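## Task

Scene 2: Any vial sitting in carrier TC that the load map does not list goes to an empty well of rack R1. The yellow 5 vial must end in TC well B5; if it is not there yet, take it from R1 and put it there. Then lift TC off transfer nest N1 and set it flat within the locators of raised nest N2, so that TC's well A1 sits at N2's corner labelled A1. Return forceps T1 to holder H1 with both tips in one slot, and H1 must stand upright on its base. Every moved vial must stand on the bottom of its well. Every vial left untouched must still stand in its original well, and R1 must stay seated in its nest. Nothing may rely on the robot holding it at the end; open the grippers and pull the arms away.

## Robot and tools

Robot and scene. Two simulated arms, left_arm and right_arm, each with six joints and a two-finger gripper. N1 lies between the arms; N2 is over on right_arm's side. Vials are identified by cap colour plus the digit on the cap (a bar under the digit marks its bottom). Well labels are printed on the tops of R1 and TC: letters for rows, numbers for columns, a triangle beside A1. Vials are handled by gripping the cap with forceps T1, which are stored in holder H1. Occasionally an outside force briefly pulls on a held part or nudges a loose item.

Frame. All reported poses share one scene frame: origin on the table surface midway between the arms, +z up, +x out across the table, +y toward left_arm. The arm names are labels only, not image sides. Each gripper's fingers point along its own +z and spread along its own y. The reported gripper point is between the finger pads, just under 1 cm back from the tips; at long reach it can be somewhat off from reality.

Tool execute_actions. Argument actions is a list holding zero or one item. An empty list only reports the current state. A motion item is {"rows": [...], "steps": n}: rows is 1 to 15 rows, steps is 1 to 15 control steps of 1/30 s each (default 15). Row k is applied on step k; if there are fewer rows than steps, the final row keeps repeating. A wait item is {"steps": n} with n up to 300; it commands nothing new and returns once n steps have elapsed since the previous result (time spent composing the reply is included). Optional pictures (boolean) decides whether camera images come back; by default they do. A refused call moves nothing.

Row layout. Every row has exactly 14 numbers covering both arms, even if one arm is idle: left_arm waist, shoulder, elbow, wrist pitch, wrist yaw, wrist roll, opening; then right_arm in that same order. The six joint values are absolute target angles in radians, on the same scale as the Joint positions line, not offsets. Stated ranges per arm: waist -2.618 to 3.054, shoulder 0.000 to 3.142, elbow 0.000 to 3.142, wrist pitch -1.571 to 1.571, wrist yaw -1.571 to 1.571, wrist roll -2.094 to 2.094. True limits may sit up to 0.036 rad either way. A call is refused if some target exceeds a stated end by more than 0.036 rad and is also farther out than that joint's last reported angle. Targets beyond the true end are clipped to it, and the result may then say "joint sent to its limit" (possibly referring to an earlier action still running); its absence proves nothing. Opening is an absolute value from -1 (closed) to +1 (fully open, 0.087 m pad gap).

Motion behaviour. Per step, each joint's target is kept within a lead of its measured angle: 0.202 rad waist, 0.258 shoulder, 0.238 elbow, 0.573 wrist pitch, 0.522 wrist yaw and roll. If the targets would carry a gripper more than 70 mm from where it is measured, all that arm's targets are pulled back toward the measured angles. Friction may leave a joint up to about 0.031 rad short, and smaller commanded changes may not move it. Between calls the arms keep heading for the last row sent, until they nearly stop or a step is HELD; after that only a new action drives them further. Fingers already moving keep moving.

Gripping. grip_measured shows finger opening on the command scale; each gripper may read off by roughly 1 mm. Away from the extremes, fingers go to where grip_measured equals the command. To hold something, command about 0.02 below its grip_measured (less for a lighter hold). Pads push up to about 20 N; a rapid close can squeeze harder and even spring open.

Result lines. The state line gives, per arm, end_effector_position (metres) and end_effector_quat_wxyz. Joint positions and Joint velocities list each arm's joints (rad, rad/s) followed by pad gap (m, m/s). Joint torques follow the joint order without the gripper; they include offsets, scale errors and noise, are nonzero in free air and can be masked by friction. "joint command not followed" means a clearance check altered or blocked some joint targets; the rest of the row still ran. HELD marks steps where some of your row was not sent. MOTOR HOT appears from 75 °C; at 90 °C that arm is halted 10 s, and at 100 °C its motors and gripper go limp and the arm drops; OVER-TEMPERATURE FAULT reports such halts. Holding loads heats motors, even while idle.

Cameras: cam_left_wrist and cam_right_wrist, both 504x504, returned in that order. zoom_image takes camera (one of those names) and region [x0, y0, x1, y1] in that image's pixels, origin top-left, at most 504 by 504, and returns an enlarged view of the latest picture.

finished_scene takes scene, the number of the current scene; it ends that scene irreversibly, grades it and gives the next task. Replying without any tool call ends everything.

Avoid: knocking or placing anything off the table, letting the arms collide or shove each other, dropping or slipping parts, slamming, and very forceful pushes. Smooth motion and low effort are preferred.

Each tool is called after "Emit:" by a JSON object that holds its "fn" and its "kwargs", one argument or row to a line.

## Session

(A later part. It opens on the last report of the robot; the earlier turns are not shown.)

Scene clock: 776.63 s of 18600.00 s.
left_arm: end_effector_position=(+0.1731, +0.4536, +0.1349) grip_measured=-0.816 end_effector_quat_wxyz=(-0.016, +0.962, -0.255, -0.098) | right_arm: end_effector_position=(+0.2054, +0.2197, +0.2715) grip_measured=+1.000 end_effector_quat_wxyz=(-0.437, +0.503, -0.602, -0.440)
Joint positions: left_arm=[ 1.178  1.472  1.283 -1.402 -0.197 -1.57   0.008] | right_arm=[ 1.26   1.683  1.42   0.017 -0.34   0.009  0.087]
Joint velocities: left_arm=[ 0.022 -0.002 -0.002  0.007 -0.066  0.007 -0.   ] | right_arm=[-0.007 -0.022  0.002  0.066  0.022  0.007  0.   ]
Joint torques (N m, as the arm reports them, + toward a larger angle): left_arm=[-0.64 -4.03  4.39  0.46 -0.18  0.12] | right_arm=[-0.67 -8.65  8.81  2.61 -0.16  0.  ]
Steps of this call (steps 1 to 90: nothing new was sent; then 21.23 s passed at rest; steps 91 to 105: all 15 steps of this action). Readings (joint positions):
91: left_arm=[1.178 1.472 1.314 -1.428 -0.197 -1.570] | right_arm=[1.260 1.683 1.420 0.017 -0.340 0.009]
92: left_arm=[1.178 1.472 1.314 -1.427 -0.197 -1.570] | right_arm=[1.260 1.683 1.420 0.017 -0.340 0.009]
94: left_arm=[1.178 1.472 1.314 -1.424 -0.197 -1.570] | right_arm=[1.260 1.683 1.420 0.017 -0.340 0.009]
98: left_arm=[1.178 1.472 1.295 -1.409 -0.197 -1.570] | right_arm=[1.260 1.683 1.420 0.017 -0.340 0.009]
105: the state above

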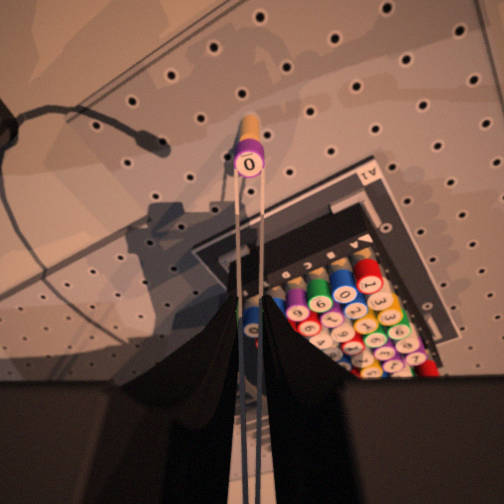

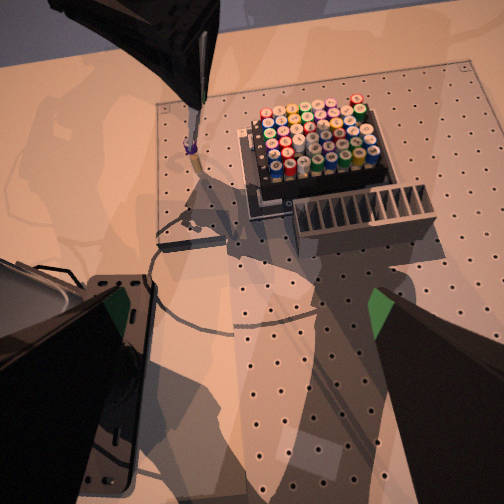

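Emit:
{"fn": "execute_actions", "kwargs": {
  "actions": [
    {"rows":[[1.17,1.468,1.255,-1.385,-0.21,-1.575,-0.81,1.25,1.67,1.44,0.03,-0.35,0,1],[1.17,1.468,1.25,-1.382,-0.21,-1.575,-0.80,1.25,1.67,1.44,0.03,-0.35,0,1],[1.17,1.468,1.247,-1.379,-0.21,-1.575,-0.79,1.25,1.67,1.44,0.03,-0.35,0,1],[1.17,1.468,1.245,-1.376,-0.21,-1.575,-0.785,1.25,1.67,1.44,0.03,-0.35,0,1],[1.17,1.468,1.243,-1.373,-0.21,-1.575,-0.78,1.25,1.67,1.44,0.03,-0.35,0,1],[1.17,1.468,1.242,-1.37,-0.21,-1.575,-0.78,1.25,1.67,1.44,0.03,-0.35,0,1]],"steps":15}
  ]
}}

Emit:
{"fn": "zoom_image", "kwargs": {
  "camera": "cam_right_wrist",
  "region": [150, 110, 250, 210]
}}

Scene clock: 790.47 s of 18600.00 s.
left_arm: end_effector_position=(+0.1732, +0.4539, +0.1307) grip_measured=-0.779 end_effector_quat_wxyz=(-0.016, +0.962, -0.255, -0.098) | right_arm: end_effector_position=(+0.2054, +0.2197, +0.2715) grip_measured=+1.000 end_effector_quat_wxyz=(-0.437, +0.503, -0.602, -0.440)
Joint positions: left_arm=[ 1.178  1.472  1.266 -1.384 -0.198 -1.57   0.01 ] | right_arm=[ 1.26   1.683  1.42   0.017 -0.34   0.009  0.087]
Joint velocities: left_arm=[ 0.007 -0.002 -0.017 -0.007  0.022 -0.007  0.001] | right_arm=[-0.007  0.007  0.007  0.066 -0.037 -0.037  0.   ]
Joint torques (N m, as the arm reports them, + toward a larger angle): left_arm=[-0.67 -4.15  4.35  0.47 -0.18  0.12] | right_arm=[-0.68 -8.65  8.81  2.61 -0.17  0.  ]
Steps of this call (steps 1 to 15: the robot went on to your last target; steps 16 to 90: nothing new was sent; then 10.33 s passed at rest; steps 91 to 105: all 15 steps of this action). Readings (joint positions):
91: left_arm=[1.178 1.472 1.283 -1.398 -0.197 -1.570] | right_arm=[1.260 1.683 1.420 0.017 -0.340 0.009]
92: left_arm=[1.178 1.472 1.283 -1.398 -0.197 -1.570] | right_arm=[1.260 1.683 1.420 0.017 -0.340 0.009]
94: left_arm=[1.178 1.472 1.281 -1.394 -0.198 -1.570] | right_arm=[1.260 1.683 1.420 0.017 -0.340 0.009]
98: left_arm=[1.178 1.472 1.267 -1.389 -0.198 -1.570] | right_arm=[1.260 1.683 1.420 0.017 -0.340 0.009]
105: the state above

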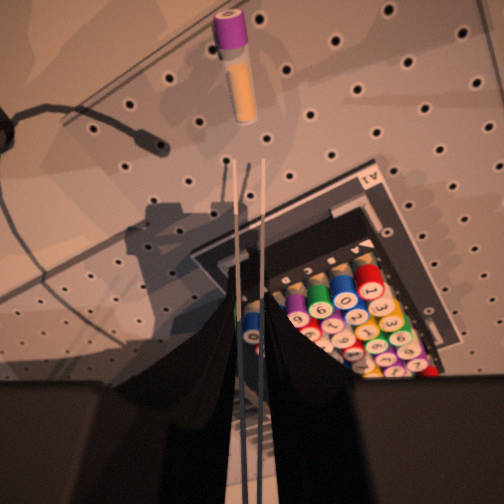

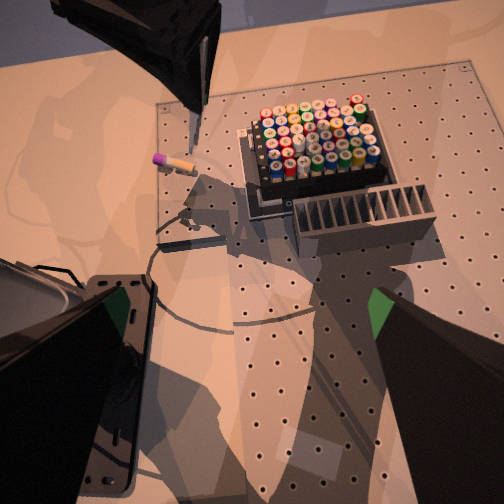

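Region (150, 110, 250, 210) of cam_right_wrist's 504x504 image, scaled by 5.040, with more detail than that image has.

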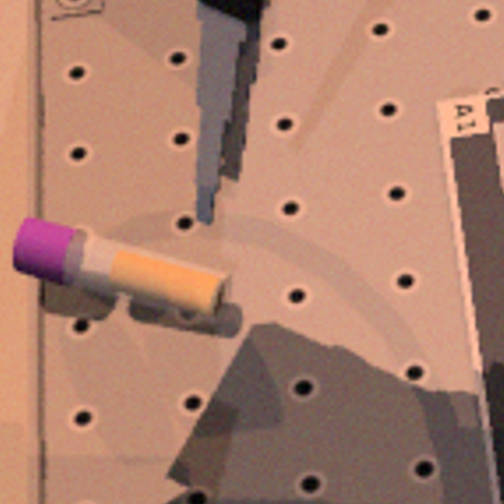

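Emit:
{"fn": "execute_actions", "kwargs": {
  "actions": [
    {"steps":20}
  ]
}}

Emit:
{"fn": "zoom_image", "kwargs": {
  "camera": "cam_right_wrist",
  "region": [120, 100, 260, 240]
}}

Scene clock: 794.13 s of 18600.00 s.
left_arm: end_effector_position=(+0.1733, +0.4542, +0.1307) grip_measured=-0.779 end_effector_quat_wxyz=(-0.017, +0.962, -0.255, -0.098) | right_arm: end_effector_position=(+0.2054, +0.2197, +0.2715) grip_measured=+1.000 end_effector_quat_wxyz=(-0.437, +0.503, -0.602, -0.440)
Joint positions: left_arm=[ 1.178  1.472  1.266 -1.383 -0.198 -1.57   0.01 ] | right_arm=[ 1.26   1.683  1.42   0.017 -0.34   0.009  0.087]
Joint velocities: left_arm=[-0.022 -0.012 -0.007 -0.066 -0.037  0.022 -0.001] | right_arm=[-0.027 -0.022 -0.002 -0.037  0.037  0.007  0.   ]
Joint torques (N m, as the arm reports them, + toward a larger angle): left_arm=[-0.64 -4.09  4.36  0.46 -0.18  0.12] | right_arm=[-0.68 -8.65  8.81  2.61 -0.17  0.  ]
Steps of this call (steps 1 to 15: the robot went on to your last target; steps 16 to 90: nothing new was sent; then 0.67 s passed at rest). Readings (joint positions):
1: left_arm=[1.178 1.472 1.266 -1.384 -0.198 -1.570] | right_arm=[1.260 1.683 1.420 0.017 -0.340 0.009]
2: left_arm=[1.178 1.472 1.266 -1.384 -0.198 -1.570] | right_arm=[1.260 1.683 1.420 0.017 -0.340 0.009]
4: left_arm=[1.178 1.472 1.266 -1.383 -0.198 -1.570] | right_arm=[1.260 1.683 1.420 0.017 -0.340 0.009]
8: left_arm=[1.178 1.472 1.266 -1.383 -0.198 -1.570] | right_arm=[1.260 1.683 1.420 0.017 -0.340 0.009]
90: the state above
All arms were judged still, so your last target was given up. Only a new action makes them travel on or press farther. Fingers that are still opening or closing keep moving.

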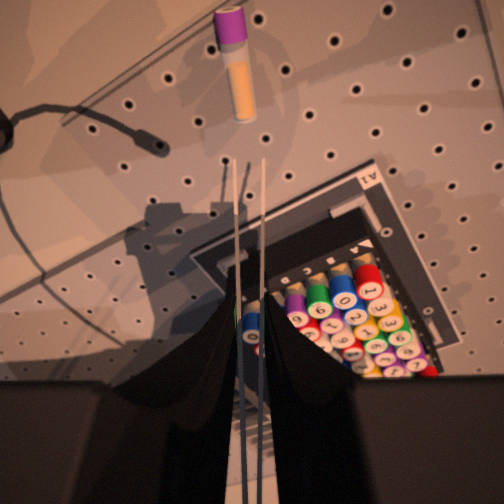

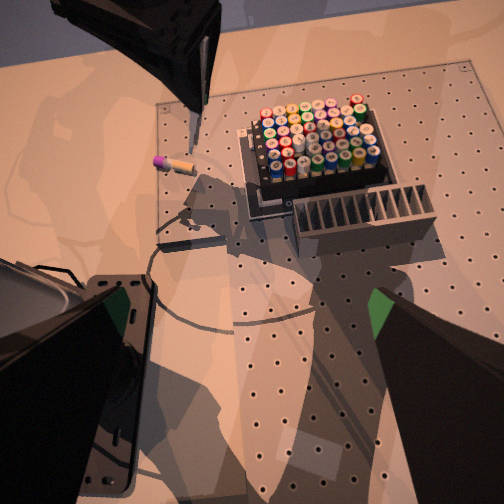

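Region (120, 100, 260, 240) of cam_right_wrist's 504x504 image, scaled by 3.600, with more detail than that image has.

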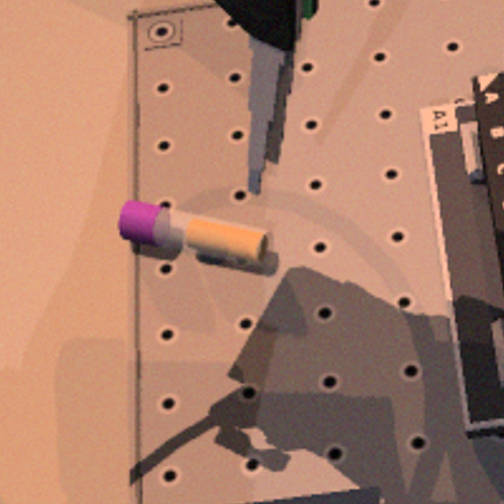

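Emit:
{"fn": "execute_actions", "kwargs": {
  "actions": [
    {"rows":[[1.20,1.475,1.26,-1.37,-0.19,-1.55,-0.77,1.25,1.67,1.44,0.03,-0.35,0,1],[1.23,1.48,1.26,-1.365,-0.17,-1.53,-0.76,1.25,1.67,1.44,0.03,-0.35,0,1],[1.27,1.485,1.26,-1.36,-0.15,-1.50,-0.75,1.25,1.67,1.44,0.03,-0.35,0,1],[1.31,1.49,1.26,-1.355,-0.12,-1.47,-0.745,1.25,1.67,1.44,0.03,-0.35,0,1],[1.35,1.495,1.26,-1.35,-0.09,-1.44,-0.745,1.25,1.67,1.44,0.03,-0.35,0,1],[1.39,1.50,1.26,-1.345,-0.06,-1.41,-0.745,1.25,1.67,1.44,0.03,-0.35,0,1],[1.43,1.50,1.26,-1.34,-0.04,-1.38,-0.745,1.25,1.67,1.44,0.03,-0.35,0,1],[1.47,1.50,1.26,-1.338,-0.02,-1.35,-0.745,1.25,1.67,1.44,0.03,-0.35,0,1],[1.51,1.50,1.26,-1.338,0.0,-1.33,-0.745,1.25,1.67,1.44,0.03,-0.35,0,1],[1.545,1.50,1.26,-1.338,0.01,-1.31,-0.745,1.25,1.67,1.44,0.03,-0.35,0,1],[1.57,1.50,1.26,-1.338,0.01,-1.30,-0.745,1.25,1.67,1.44,0.03,-0.35,0,1],[1.59,1.50,1.26,-1.338,0.01,-1.295,-0.745,1.25,1.67,1.44,0.03,-0.35,0,1],[1.60,1.50,1.26,-1.338,0.01,-1.295,-0.745,1.25,1.67,1.44,0.03,-0.35,0,1]],"steps":15}
  ],
  "pictures": false
}}

Emit:
{"fn": "execute_actions", "kwargs": {
  "actions": [
    {"rows":[[1.60,1.50,1.24,-1.33,0.01,-1.295,-0.745,1.25,1.67,1.44,0.03,-0.35,0,1],[1.60,1.50,1.23,-1.32,0.01,-1.295,-0.745,1.25,1.67,1.44,0.03,-0.35,0,1],[1.60,1.50,1.22,-1.31,0.01,-1.295,-0.745,1.25,1.67,1.44,0.03,-0.35,0,1],[1.60,1.50,1.21,-1.30,0.01,-1.295,-0.745,1.25,1.67,1.44,0.03,-0.35,0,1],[1.60,1.50,1.20,-1.29,0.01,-1.295,-0.745,1.25,1.67,1.44,0.03,-0.35,0,1],[1.60,1.50,1.19,-1.28,0.01,-1.295,-0.745,1.25,1.67,1.44,0.03,-0.35,0,1],[1.60,1.50,1.185,-1.275,0.01,-1.295,-0.745,1.25,1.67,1.44,0.03,-0.35,0,1]],"steps":15}
  ]
}}

Scene clock: 885.83 s of 18600.00 s.
left_arm: end_effector_position=(+0.1081, +0.4827, +0.1304) grip_measured=-0.745 end_effector_quat_wxyz=(+0.003, +0.986, -0.166, -0.013) | right_arm: end_effector_position=(+0.2054, +0.2197, +0.2715) grip_measured=+1.000 end_effector_quat_wxyz=(-0.437, +0.503, -0.602, -0.440)
Joint positions: left_arm=[ 1.595  1.489  1.266 -1.351 -0.027 -1.336  0.011] | right_arm=[ 1.26   1.683  1.42   0.017 -0.34   0.009  0.087]
Joint velocities: left_arm=[ 0.129  0.017 -0.017 -0.051  0.168  0.168 -0.   ] | right_arm=[0.007 0.002 0.002 0.066 0.007 0.007 0.   ]
Joint torques (N m, as the arm reports them, + toward a larger angle): left_arm=[-0.31 -3.4   5.71  0.52  0.15  0.19] | right_arm=[-0.69 -8.65  8.81  2.61 -0.17  0.  ]
Steps of this call (steps 1 to 90: nothing new was sent; then 88.20 s passed at rest; steps 91 to 105: all 15 steps of this action). Readings (joint positions):
91: left_arm=[1.180 1.472 1.266 -1.383 -0.197 -1.567] | right_arm=[1.260 1.683 1.420 0.017 -0.340 0.009]
92: left_arm=[1.188 1.472 1.266 -1.382 -0.192 -1.561] | right_arm=[1.260 1.683 1.420 0.017 -0.340 0.009]
94: left_arm=[1.234 1.472 1.266 -1.377 -0.170 -1.536] | right_arm=[1.260 1.683 1.420 0.017 -0.340 0.009]
98: left_arm=[1.397 1.482 1.266 -1.362 -0.102 -1.453] | right_arm=[1.260 1.683 1.420 0.017 -0.340 0.009]
105: the state above

Scene clock: 886.33 s of 18600.00 s.
left_arm: end_effector_position=(+0.1119, +0.4801, +0.1163) grip_measured=-0.745 end_effector_quat_wxyz=(+0.003, +0.983, -0.182, +0.001) | right_arm: end_effector_position=(+0.2054, +0.2197, +0.2715) grip_measured=+1.000 end_effector_quat_wxyz=(-0.437, +0.503, -0.602, -0.440)
Joint positions: left_arm=[ 1.598  1.489  1.206 -1.294  0.002 -1.301  0.011] | right_arm=[ 1.26   1.683  1.42   0.017 -0.34   0.009  0.087]
Joint velocities: left_arm=[ 0.002 -0.027  0.007  0.022  0.051  0.022  0.   ] | right_arm=[-0.002  0.007  0.007 -0.051  0.007 -0.022  0.   ]
Joint torques (N m, as the arm reports them, + toward a larger angle): left_arm=[ 0.23 -3.34  4.59  0.48  0.11  0.22] | right_arm=[-0.67 -8.65  8.81  2.61 -0.17  0.  ]
Steps of this call (steps 1 to 15: all 15 steps of this action). Readings (joint positions):
1: left_arm=[1.598 1.489 1.266 -1.350 -0.022 -1.329] | right_arm=[1.260 1.683 1.420 0.017 -0.340 0.009]
2: left_arm=[1.598 1.489 1.266 -1.348 -0.017 -1.323] | right_arm=[1.260 1.683 1.420 0.017 -0.340 0.009]
4: left_arm=[1.598 1.489 1.256 -1.335 -0.010 -1.315] | right_arm=[1.260 1.683 1.420 0.017 -0.340 0.009]
8: left_arm=[1.598 1.489 1.214 -1.310 -0.002 -1.306] | right_arm=[1.260 1.683 1.420 0.017 -0.340 0.009]
15: the state above

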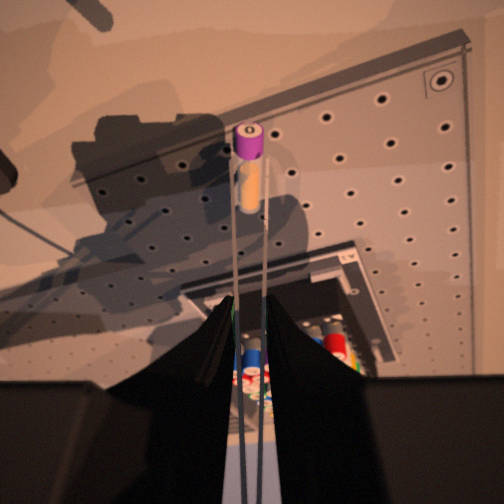

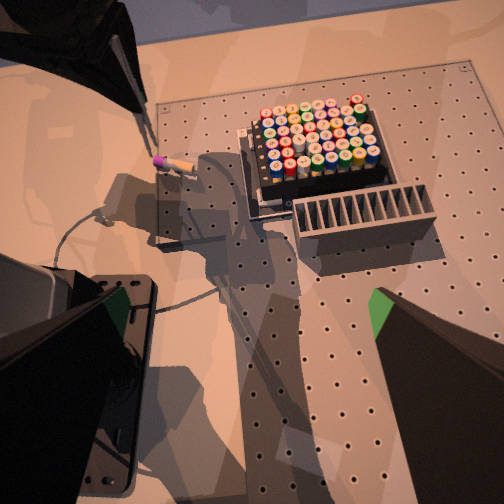

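Emit:
{"fn": "execute_actions", "kwargs": {
  "actions": [
    {"rows":[[1.60,1.50,1.175,-1.27,0.01,-1.295,-0.745,1.25,1.67,1.44,0.03,-0.35,0,1],[1.60,1.50,1.168,-1.263,0.01,-1.295,-0.745,1.25,1.67,1.44,0.03,-0.35,0,1],[1.60,1.50,1.162,-1.256,0.01,-1.295,-0.745,1.25,1.67,1.44,0.03,-0.35,0,1],[1.60,1.50,1.156,-1.25,0.01,-1.295,-0.745,1.25,1.67,1.44,0.03,-0.35,0,1],[1.60,1.50,1.15,-1.244,0.01,-1.295,-0.745,1.25,1.67,1.44,0.03,-0.35,0,1],[1.60,1.50,1.145,-1.238,0.01,-1.295,-0.745,1.25,1.67,1.44,0.03,-0.35,0,1],[1.60,1.50,1.14,-1.234,0.01,-1.295,-0.745,1.25,1.67,1.44,0.03,-0.35,0,1],[1.60,1.50,1.137,-1.232,0.01,-1.295,-0.745,1.25,1.67,1.44,0.03,-0.35,0,1]],"steps":15}
  ]
}}

Emit:
{"fn": "zoom_image", "kwargs": {
  "camera": "cam_left_wrist",
  "region": [200, 110, 300, 210]
}}

Emit:
{"fn": "zoom_image", "kwargs": {
  "camera": "cam_right_wrist",
  "region": [130, 120, 210, 200]
}}

Scene clock: 896.13 s of 18600.00 s.
left_arm: end_effector_position=(+0.1120, +0.4788, +0.1049) grip_measured=-0.745 end_effector_quat_wxyz=(+0.004, +0.983, -0.183, +0.002) | right_arm: end_effector_position=(+0.2054, +0.2197, +0.2715) grip_measured=+1.000 end_effector_quat_wxyz=(-0.437, +0.503, -0.602, -0.440)
Joint positions: left_arm=[ 1.598  1.489  1.16  -1.25   0.003 -1.3    0.011] | right_arm=[ 1.26   1.683  1.42   0.017 -0.34   0.009  0.087]
Joint velocities: left_arm=[ 0.007 -0.007  0.002  0.095  0.007  0.037  0.   ] | right_arm=[-0.002  0.012 -0.007 -0.081 -0.051 -0.022  0.   ]
Joint torques (N m, as the arm reports them, + toward a larger angle): left_arm=[ 0.21 -3.4   4.38  0.49  0.09  0.21] | right_arm=[-0.67 -8.65  8.82  2.61 -0.17  0.  ]
Steps of this call (steps 1 to 15: the robot went on to your last target; steps 16 to 90: nothing new was sent; then 6.30 s passed at rest; steps 91 to 105: all 15 steps of this action). Readings (joint positions):
91: left_arm=[1.598 1.489 1.206 -1.288 0.002 -1.300] | right_arm=[1.260 1.683 1.420 0.017 -0.340 0.009]
92: left_arm=[1.598 1.489 1.204 -1.286 0.002 -1.300] | right_arm=[1.260 1.683 1.420 0.017 -0.340 0.009]
94: left_arm=[1.598 1.489 1.193 -1.277 0.002 -1.300] | right_arm=[1.260 1.683 1.420 0.017 -0.340 0.009]
98: left_arm=[1.598 1.489 1.167 -1.262 0.002 -1.300] | right_arm=[1.260 1.683 1.420 0.017 -0.340 0.009]
105: the state above

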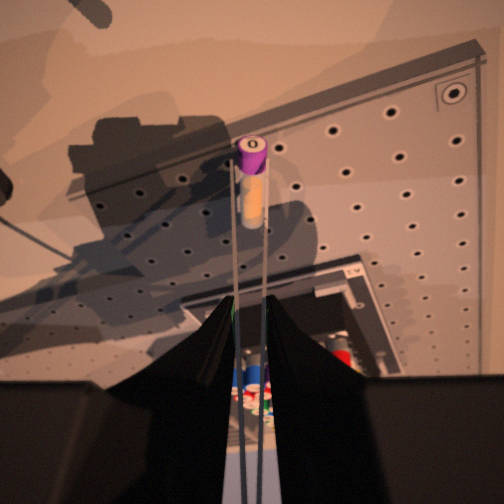

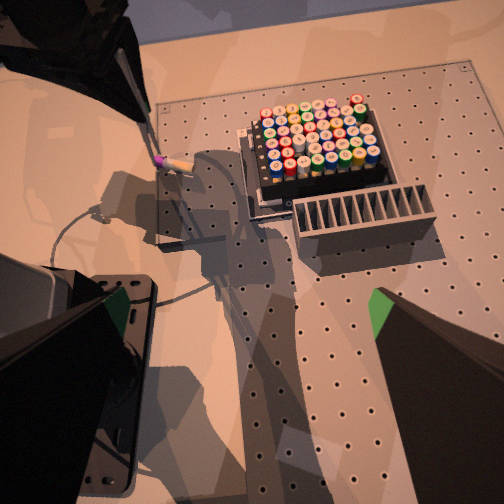

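Region (200, 110, 300, 210) of cam_left_wrist's 504x504 image, scaled by 5.040, with more detail than that image has.

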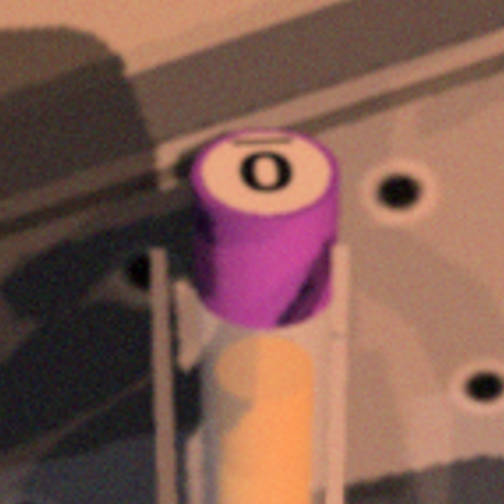

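Region (130, 120, 210, 200) of cam_right_wrist's 504x504 image, scaled by 6.300, with more detail than that image has.

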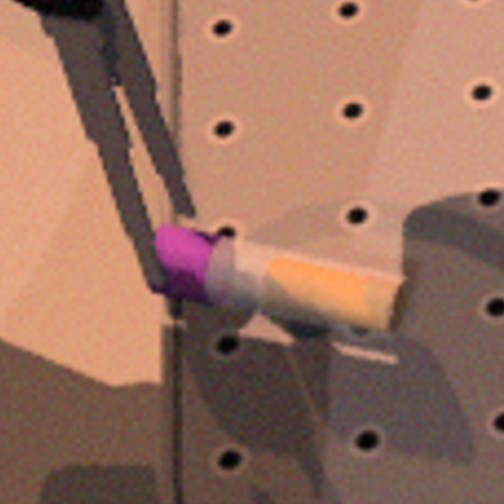

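Emit:
{"fn": "execute_actions", "kwargs": {
  "actions": [
    {"rows":[[1.585,1.50,1.137,-1.232,0.01,-1.31,-0.745,1.25,1.67,1.44,0.03,-0.35,0,1],[1.578,1.50,1.137,-1.232,0.01,-1.32,-0.745,1.25,1.67,1.44,0.03,-0.35,0,1],[1.571,1.50,1.137,-1.228,0.01,-1.325,-0.745,1.25,1.67,1.44,0.03,-0.35,0,1],[1.571,1.50,1.132,-1.222,0.01,-1.325,-0.745,1.25,1.67,1.44,0.03,-0.35,0,1],[1.571,1.50,1.127,-1.217,0.01,-1.325,-0.745,1.25,1.67,1.44,0.03,-0.35,0,1],[1.571,1.50,1.123,-1.212,0.01,-1.325,-0.745,1.25,1.67,1.44,0.03,-0.35,0,1],[1.571,1.50,1.119,-1.207,0.01,-1.325,-0.745,1.25,1.67,1.44,0.03,-0.35,0,1],[1.571,1.50,1.115,-1.203,0.01,-1.325,-0.745,1.25,1.67,1.44,0.03,-0.35,0,1],[1.571,1.50,1.112,-1.20,0.01,-1.325,-0.745,1.25,1.67,1.44,0.03,-0.35,0,1]],"steps":15}
  ]
}}

Emit:
{"fn": "zoom_image", "kwargs": {
  "camera": "cam_left_wrist",
  "region": [200, 110, 300, 210]
}}

Emit:
{"fn": "zoom_image", "kwargs": {
  "camera": "cam_right_wrist",
  "region": [130, 120, 210, 200]
}}

Scene clock: 909.43 s of 18600.00 s.
left_arm: end_effector_position=(+0.1168, +0.4791, +0.0984) grip_measured=-0.745 end_effector_quat_wxyz=(+0.001, +0.983, -0.183, +0.002) | right_arm: end_effector_position=(+0.2054, +0.2197, +0.2715) grip_measured=+1.000 end_effector_quat_wxyz=(-0.437, +0.503, -0.602, -0.440)
Joint positions: left_arm=[ 1.579  1.489  1.134 -1.219  0.003 -1.319  0.011] | right_arm=[ 1.26   1.683  1.42   0.017 -0.34   0.009  0.087]
Joint velocities: left_arm=[ 0.012 -0.002 -0.007  0.081  0.007  0.037  0.   ] | right_arm=[-0.017  0.012  0.007  0.007  0.081 -0.022  0.   ]
Joint torques (N m, as the arm reports them, + toward a larger angle): left_arm=[-0.65 -3.32  4.47  0.5   0.09  0.13] | right_arm=[-0.68 -8.65  8.81  2.61 -0.17  0.  ]
Steps of this call (steps 1 to 15: the robot went on to your last target; steps 16 to 90: nothing new was sent; then 9.80 s passed at rest; steps 91 to 105: all 15 steps of this action). Readings (joint positions):
91: left_arm=[1.598 1.489 1.160 -1.246 0.003 -1.300] | right_arm=[1.260 1.683 1.420 0.017 -0.340 0.009]
92: left_arm=[1.596 1.489 1.160 -1.246 0.003 -1.303] | right_arm=[1.260 1.683 1.420 0.017 -0.340 0.009]
94: left_arm=[1.587 1.489 1.160 -1.244 0.003 -1.309] | right_arm=[1.260 1.683 1.420 0.017 -0.340 0.009]
98: left_arm=[1.579 1.489 1.150 -1.229 0.003 -1.315] | right_arm=[1.260 1.683 1.420 0.017 -0.340 0.009]
105: the state above

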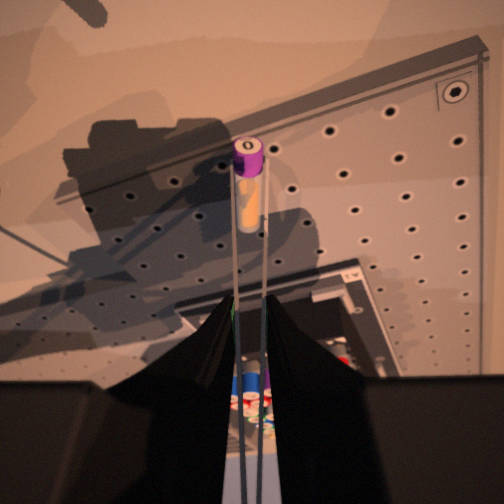

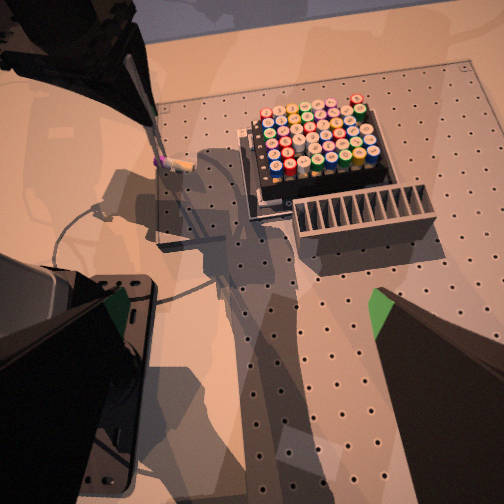

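Region (200, 110, 300, 210) of cam_left_wrist's 504x504 image, scaled by 5.040, with more detail than that image has.

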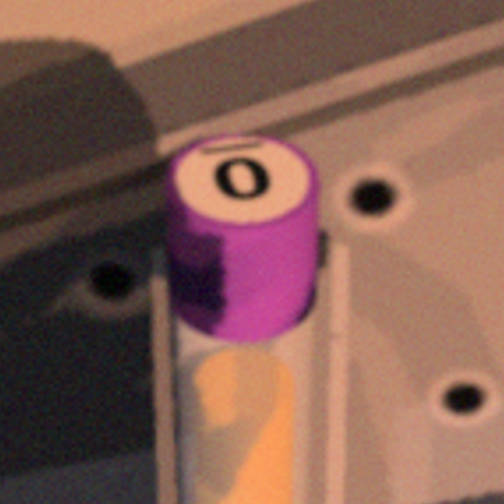

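Region (130, 120, 210, 200) of cam_right_wrist's 504x504 image, scaled by 6.300, with more detail than that image has.

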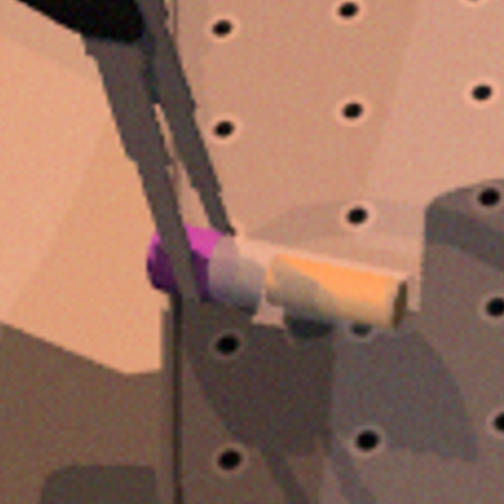

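Emit:
{"fn": "execute_actions", "kwargs": {
  "actions": [
    {"rows":[[1.571,1.50,1.105,-1.197,0.01,-1.325,-0.745,1.25,1.67,1.44,0.03,-0.35,0,1],[1.571,1.50,1.10,-1.194,0.01,-1.325,-0.745,1.25,1.67,1.44,0.03,-0.35,0,1],[1.571,1.50,1.098,-1.193,0.01,-1.325,-0.745,1.25,1.67,1.44,0.03,-0.35,0,1]],"steps":15}
  ]
}}

Emit:
{"fn": "zoom_image", "kwargs": {
  "camera": "cam_left_wrist",
  "region": [200, 110, 300, 210]
}}

Emit:
{"fn": "zoom_image", "kwargs": {
  "camera": "cam_right_wrist",
  "region": [130, 120, 210, 200]
}}

Scene clock: 916.90 s of 18600.00 s.
left_arm: end_effector_position=(+0.1171, +0.4820, +0.0983) grip_measured=-0.745 end_effector_quat_wxyz=(-0.005, +0.983, -0.182, +0.001) | right_arm: end_effector_position=(+0.2054, +0.2197, +0.2715) grip_measured=+1.000 end_effector_quat_wxyz=(-0.437, +0.503, -0.602, -0.440)
Joint positions: left_arm=[ 1.579  1.489  1.134 -1.207  0.003 -1.32   0.011] | right_arm=[ 1.26   1.683  1.42   0.017 -0.34   0.009  0.087]
Joint velocities: left_arm=[-0.002 -0.002 -0.007 -0.007 -0.022 -0.007  0.001] | right_arm=[ 0.012 -0.007  0.002  0.037  0.051  0.051  0.   ]
Joint torques (N m, as the arm reports them, + toward a larger angle): left_arm=[-0.61 -3.35  3.55  0.56  0.08  0.12] | right_arm=[-0.67 -8.65  8.82  2.61 -0.17  0.  ]
Steps of this call (steps 1 to 15: the robot went on to your last target; steps 16 to 90: nothing new was sent; then 3.97 s passed at rest; steps 91 to 105: all 15 steps of this action). Readings (joint positions):
91: left_arm=[1.579 1.489 1.134 -1.214 0.003 -1.320] | right_arm=[1.260 1.683 1.420 0.017 -0.340 0.009]
92: left_arm=[1.579 1.489 1.134 -1.213 0.003 -1.320] | right_arm=[1.260 1.683 1.420 0.017 -0.340 0.009]
94: left_arm=[1.579 1.489 1.134 -1.210 0.003 -1.320] | right_arm=[1.260 1.683 1.420 0.017 -0.340 0.009]
98: left_arm=[1.579 1.489 1.134 -1.208 0.003 -1.320] | right_arm=[1.260 1.683 1.420 0.017 -0.340 0.009]
105: the state above

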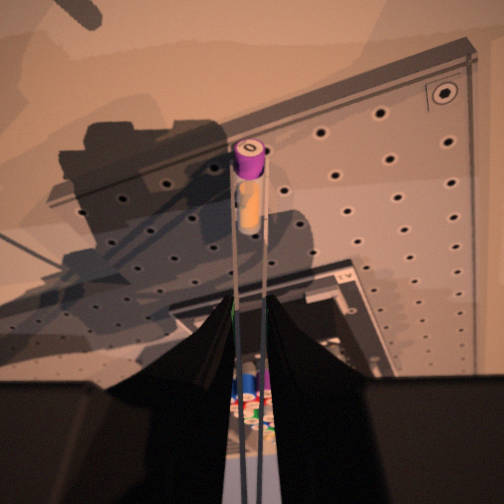

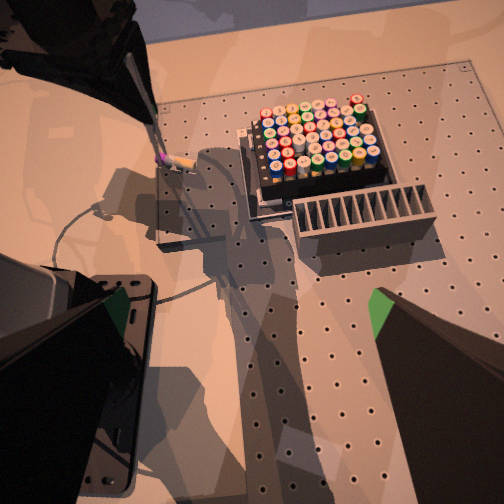

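Region (200, 110, 300, 210) of cam_left_wrist's 504x504 image, scaled by 5.040, with more detail than that image has.

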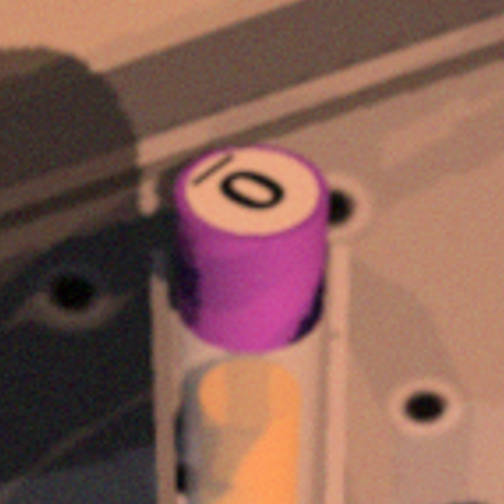

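Region (130, 120, 210, 200) of cam_right_wrist's 504x504 image, scaled by 6.300, with more detail than that image has.

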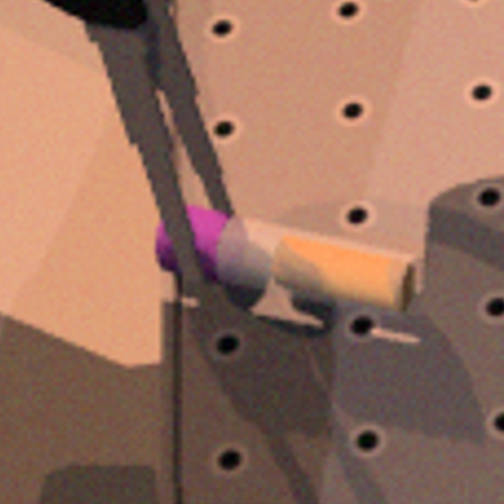

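Emit:
{"fn": "execute_actions", "kwargs": {
  "actions": [
    {"rows":[[1.571,1.50,1.094,-1.193,0.01,-1.325,-0.745,1.25,1.67,1.44,0.03,-0.35,0,1],[1.571,1.50,1.09,-1.19,0.01,-1.325,-0.745,1.25,1.67,1.44,0.03,-0.35,0,1],[1.571,1.50,1.09,-1.19,0.01,-1.325,-0.745,1.25,1.67,1.44,0.03,-0.35,0,1],[1.571,1.50,1.097,-1.19,0.01,-1.325,-0.745,1.25,1.67,1.44,0.03,-0.35,0,1]],"steps":15}
  ]
}}

Emit:
{"fn": "zoom_image", "kwargs": {
  "camera": "cam_left_wrist",
  "region": [200, 110, 300, 210]
}}

Emit:
{"fn": "zoom_image", "kwargs": {
  "camera": "cam_right_wrist",
  "region": [130, 120, 210, 200]
}}

Scene clock: 926.63 s of 18600.00 s.
left_arm: end_effector_position=(+0.1167, +0.4783, +0.0940) grip_measured=-0.745 end_effector_quat_wxyz=(+0.002, +0.983, -0.182, +0.002) | right_arm: end_effector_position=(+0.2054, +0.2197, +0.2715) grip_measured=+1.000 end_effector_quat_wxyz=(-0.437, +0.503, -0.602, -0.440)
Joint positions: left_arm=[ 1.579  1.489  1.117 -1.202  0.003 -1.32   0.011] | right_arm=[ 1.26   1.683  1.42   0.017 -0.34   0.009  0.087]
Joint velocities: left_arm=[-0.012 -0.027 -0.002 -0.037  0.007  0.022 -0.001] | right_arm=[-0.002  0.002 -0.002 -0.095 -0.051 -0.022  0.   ]
Joint torques (N m, as the arm reports them, + toward a larger angle): left_arm=[-0.62 -3.36  4.65  0.5   0.09  0.13] | right_arm=[-0.67 -8.65  8.81  2.61 -0.17  0.  ]
Steps of this call (steps 1 to 15: the robot went on to your last target; steps 16 to 90: nothing new was sent; then 6.23 s passed at rest; steps 91 to 105: all 15 steps of this action). Readings (joint positions):
91: left_arm=[1.579 1.489 1.132 -1.205 0.003 -1.320] | right_arm=[1.260 1.683 1.420 0.017 -0.340 0.009]
92: left_arm=[1.579 1.489 1.127 -1.203 0.003 -1.320] | right_arm=[1.260 1.683 1.420 0.017 -0.340 0.009]
94: left_arm=[1.579 1.489 1.118 -1.202 0.003 -1.320] | right_arm=[1.260 1.683 1.420 0.017 -0.340 0.009]
98: left_arm=[1.579 1.489 1.117 -1.202 0.003 -1.320] | right_arm=[1.260 1.683 1.420 0.017 -0.340 0.009]
105: the state above

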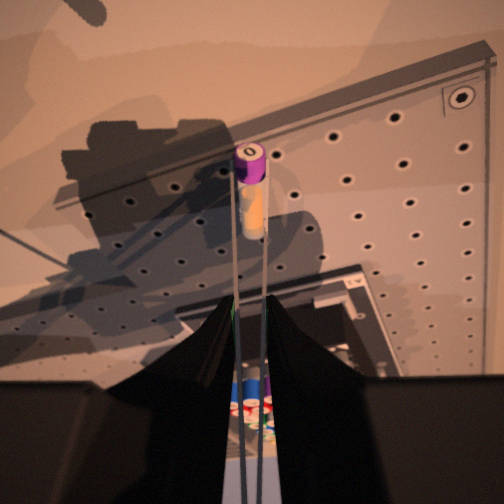

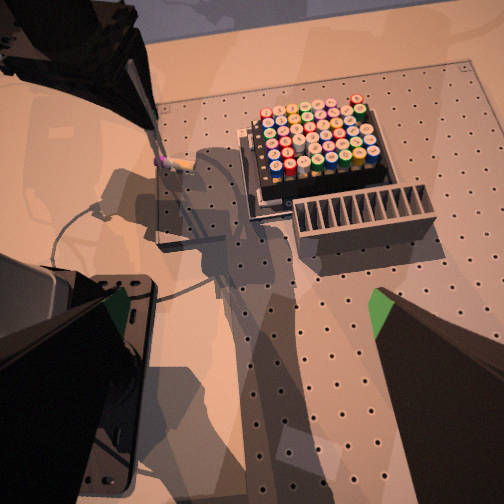

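Region (200, 110, 300, 210) of cam_left_wrist's 504x504 image, scaled by 5.040, with more detail than that image has.

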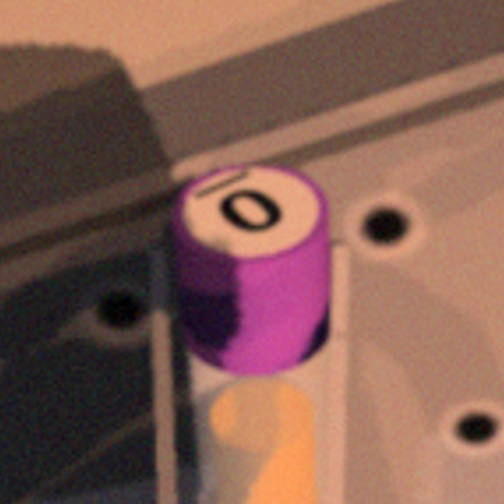

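Region (130, 120, 210, 200) of cam_right_wrist's 504x504 image, scaled by 6.300, with more detail than that image has.

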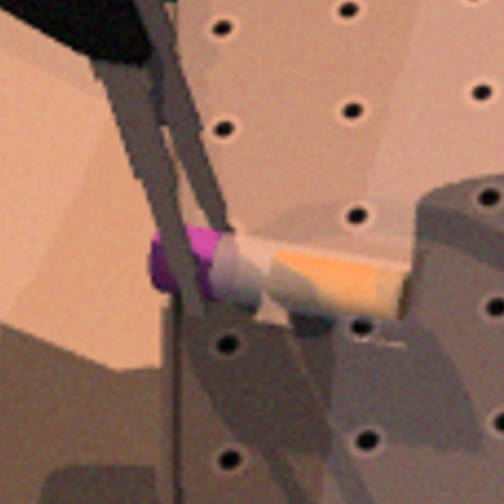

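Emit:
{"fn": "execute_actions", "kwargs": {
  "actions": [
    {"rows":[[1.571,1.50,1.11,-1.195,0.01,-1.325,-0.755,1.22,1.67,1.44,0.04,-0.38,0,1],[1.571,1.50,1.11,-1.195,0.01,-1.325,-0.762,1.18,1.67,1.44,0.06,-0.42,0,1],[1.571,1.50,1.11,-1.195,0.01,-1.325,-0.769,1.14,1.67,1.44,0.08,-0.46,0,1],[1.571,1.50,1.11,-1.195,0.01,-1.325,-0.776,1.09,1.67,1.44,0.10,-0.5,0,1],[1.571,1.50,1.11,-1.195,0.01,-1.325,-0.784,1.04,1.67,1.44,0.12,-0.55,0,1],[1.571,1.50,1.11,-1.195,0.01,-1.325,-0.792,0.99,1.67,1.44,0.14,-0.6,0,1],[1.571,1.50,1.11,-1.195,0.01,-1.325,-0.80,0.94,1.67,1.44,0.16,-0.65,0,1],[1.571,1.50,1.11,-1.195,0.01,-1.325,-0.81,0.89,1.67,1.44,0.18,-0.7,0,1],[1.571,1.50,1.11,-1.195,0.01,-1.325,-0.82,0.84,1.67,1.44,0.20,-0.75,0,1],[1.571,1.50,1.11,-1.195,0.01,-1.325,-0.83,0.79,1.67,1.44,0.22,-0.8,0,1],[1.571,1.50,1.11,-1.195,0.01,-1.325,-0.84,0.74,1.67,1.44,0.24,-0.85,0,1],[1.571,1.50,1.11,-1.195,0.01,-1.325,-0.84,0.69,1.67,1.44,0.26,-0.9,0,1],[1.571,1.50,1.11,-1.195,0.01,-1.325,-0.84,0.65,1.67,1.44,0.27,-0.94,0,1],[1.571,1.50,1.11,-1.195,0.01,-1.325,-0.84,0.62,1.67,1.44,0.27,-0.96,0,1],[1.571,1.50,1.11,-1.195,0.01,-1.325,-0.84,0.60,1.67,1.44,0.27,-0.97,0,1]],"steps":15}
  ],
  "pictures": false
}}

Emit:
{"fn": "execute_actions", "kwargs": {
  "actions": [
    {"rows":[[1.571,1.49,1.14,-1.21,0.01,-1.325,-0.84,0.60,1.67,1.44,0.27,-0.97,0,1],[1.571,1.49,1.16,-1.225,0.01,-1.325,-0.84,0.60,1.67,1.44,0.27,-0.97,0,1],[1.571,1.49,1.18,-1.245,0.01,-1.325,-0.84,0.60,1.67,1.44,0.27,-0.97,0,1],[1.571,1.49,1.20,-1.27,0.01,-1.34,-0.84,0.60,1.67,1.44,0.27,-0.97,0,1],[1.571,1.49,1.22,-1.29,0.0,-1.36,-0.84,0.60,1.67,1.44,0.27,-0.97,0,1],[1.571,1.49,1.24,-1.31,-0.02,-1.39,-0.84,0.60,1.67,1.44,0.27,-0.97,0,1],[1.571,1.49,1.26,-1.33,-0.05,-1.42,-0.84,0.60,1.67,1.44,0.27,-0.97,0,1],[1.571,1.49,1.28,-1.35,-0.09,-1.45,-0.84,0.60,1.67,1.44,0.27,-0.97,0,1],[1.571,1.49,1.30,-1.37,-0.13,-1.48,-0.84,0.60,1.67,1.44,0.27,-0.97,0,1],[1.571,1.49,1.30,-1.37,-0.17,-1.51,-0.84,0.60,1.67,1.44,0.27,-0.97,0,1],[1.571,1.49,1.30,-1.37,-0.21,-1.54,-0.84,0.60,1.67,1.44,0.27,-0.97,0,1],[1.571,1.49,1.30,-1.37,-0.25,-1.56,-0.84,0.60,1.67,1.44,0.27,-0.97,0,1],[1.571,1.49,1.30,-1.37,-0.29,-1.575,-0.84,0.60,1.67,1.44,0.27,-0.97,0,1],[1.571,1.49,1.30,-1.37,-0.33,-1.575,-0.84,0.60,1.67,1.44,0.27,-0.97,0,1],[1.571,1.49,1.30,-1.37,-0.36,-1.575,-0.84,0.60,1.67,1.44,0.27,-0.97,0,1]],"steps":15}
  ]
}}

Scene clock: 975.77 s of 18600.00 s.
left_arm: end_effector_position=(+0.1167, +0.4783, +0.0940) grip_measured=-0.804 end_effector_quat_wxyz=(+0.002, +0.983, -0.182, +0.002) | right_arm: end_effector_position=(+0.4043, +0.0734, +0.3155) grip_measured=+1.000 end_effector_quat_wxyz=(+0.532, -0.430, +0.582, +0.441)
Joint positions: left_arm=[ 1.579  1.489  1.117 -1.202  0.003 -1.32   0.009] | right_arm=[ 0.639  1.683  1.42   0.196 -0.814  0.006  0.087]
Joint velocities: left_arm=[-0.007  0.007 -0.012 -0.051 -0.066  0.007  0.   ] | right_arm=[-0.999 -0.012  0.002  0.359 -0.857 -0.007  0.   ]
Joint torques (N m, as the arm reports them, + toward a larger angle): left_arm=[-0.61 -3.32  5.54  0.45  0.09  0.13] | right_arm=[ 1.77 -8.49  8.66  2.55 -0.31  0.01]
Steps of this call (steps 1 to 15: the robot went on to your last target; steps 16 to 90: nothing new was sent; then 45.63 s passed at rest; steps 91 to 105: all 15 steps of this action). Readings (joint positions):
91: left_arm=[1.579 1.489 1.117 -1.202 0.003 -1.320] | right_arm=[1.257 1.683 1.420 0.017 -0.346 0.009]
92: left_arm=[1.579 1.489 1.117 -1.202 0.003 -1.320] | right_arm=[1.248 1.683 1.420 0.018 -0.362 0.008]
94: left_arm=[1.579 1.489 1.117 -1.202 0.003 -1.320] | right_arm=[1.198 1.683 1.420 0.029 -0.408 0.007]
98: left_arm=[1.579 1.489 1.117 -1.202 0.003 -1.320] | right_arm=[0.995 1.683 1.420 0.081 -0.539 0.006]
105: the state above

Scene clock: 976.27 s of 18600.00 s.
left_arm: end_effector_position=(+0.0817, +0.4991, +0.1293) grip_measured=-0.804 end_effector_quat_wxyz=(-0.014, +0.991, -0.085, -0.105) | right_arm: end_effector_position=(+0.3988, +0.0615, +0.3243) grip_measured=+1.000 end_effector_quat_wxyz=(+0.527, -0.457, +0.546, +0.465)
Joint positions: left_arm=[ 1.579  1.489  1.277 -1.336 -0.212 -1.513  0.009] | right_arm=[ 0.59   1.683  1.42   0.239 -0.955  0.006  0.087]
Joint velocities: left_arm=[-0.007  0.002 -0.017 -0.198 -0.989 -0.403 -0.001] | right_arm=[-0.012 -0.007  0.002  0.081  0.022  0.007  0.   ]
Joint torques (N m, as the arm reports them, + toward a larger angle): left_arm=[-0.56 -4.08  7.64  0.38 -0.14  0.16] | right_arm=[ 0.85 -8.43  8.58  2.5  -0.14  0.02]
Steps of this call (steps 1 to 15: all 15 steps of this action). Readings (joint positions):
1: left_arm=[1.579 1.489 1.117 -1.202 0.003 -1.320] | right_arm=[0.610 1.683 1.420 0.205 -0.839 0.006]
2: left_arm=[1.579 1.489 1.119 -1.204 0.003 -1.320] | right_arm=[0.592 1.683 1.420 0.213 -0.859 0.006]
4: left_arm=[1.579 1.489 1.137 -1.222 0.004 -1.323] | right_arm=[0.583 1.683 1.420 0.223 -0.890 0.006]
8: left_arm=[1.579 1.489 1.218 -1.275 -0.017 -1.370] | right_arm=[0.590 1.683 1.420 0.234 -0.933 0.006]
15: the state above

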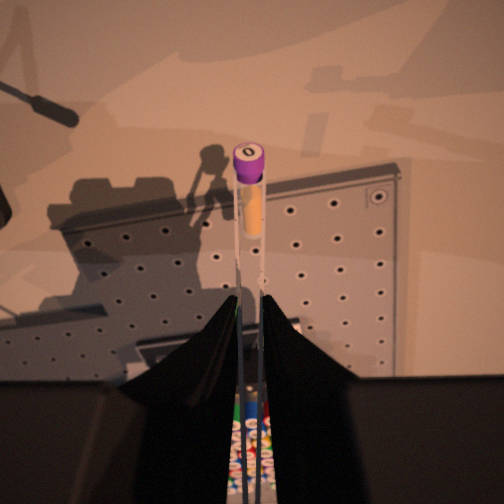

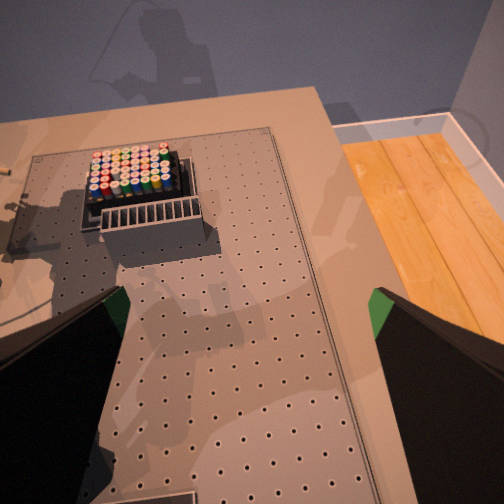

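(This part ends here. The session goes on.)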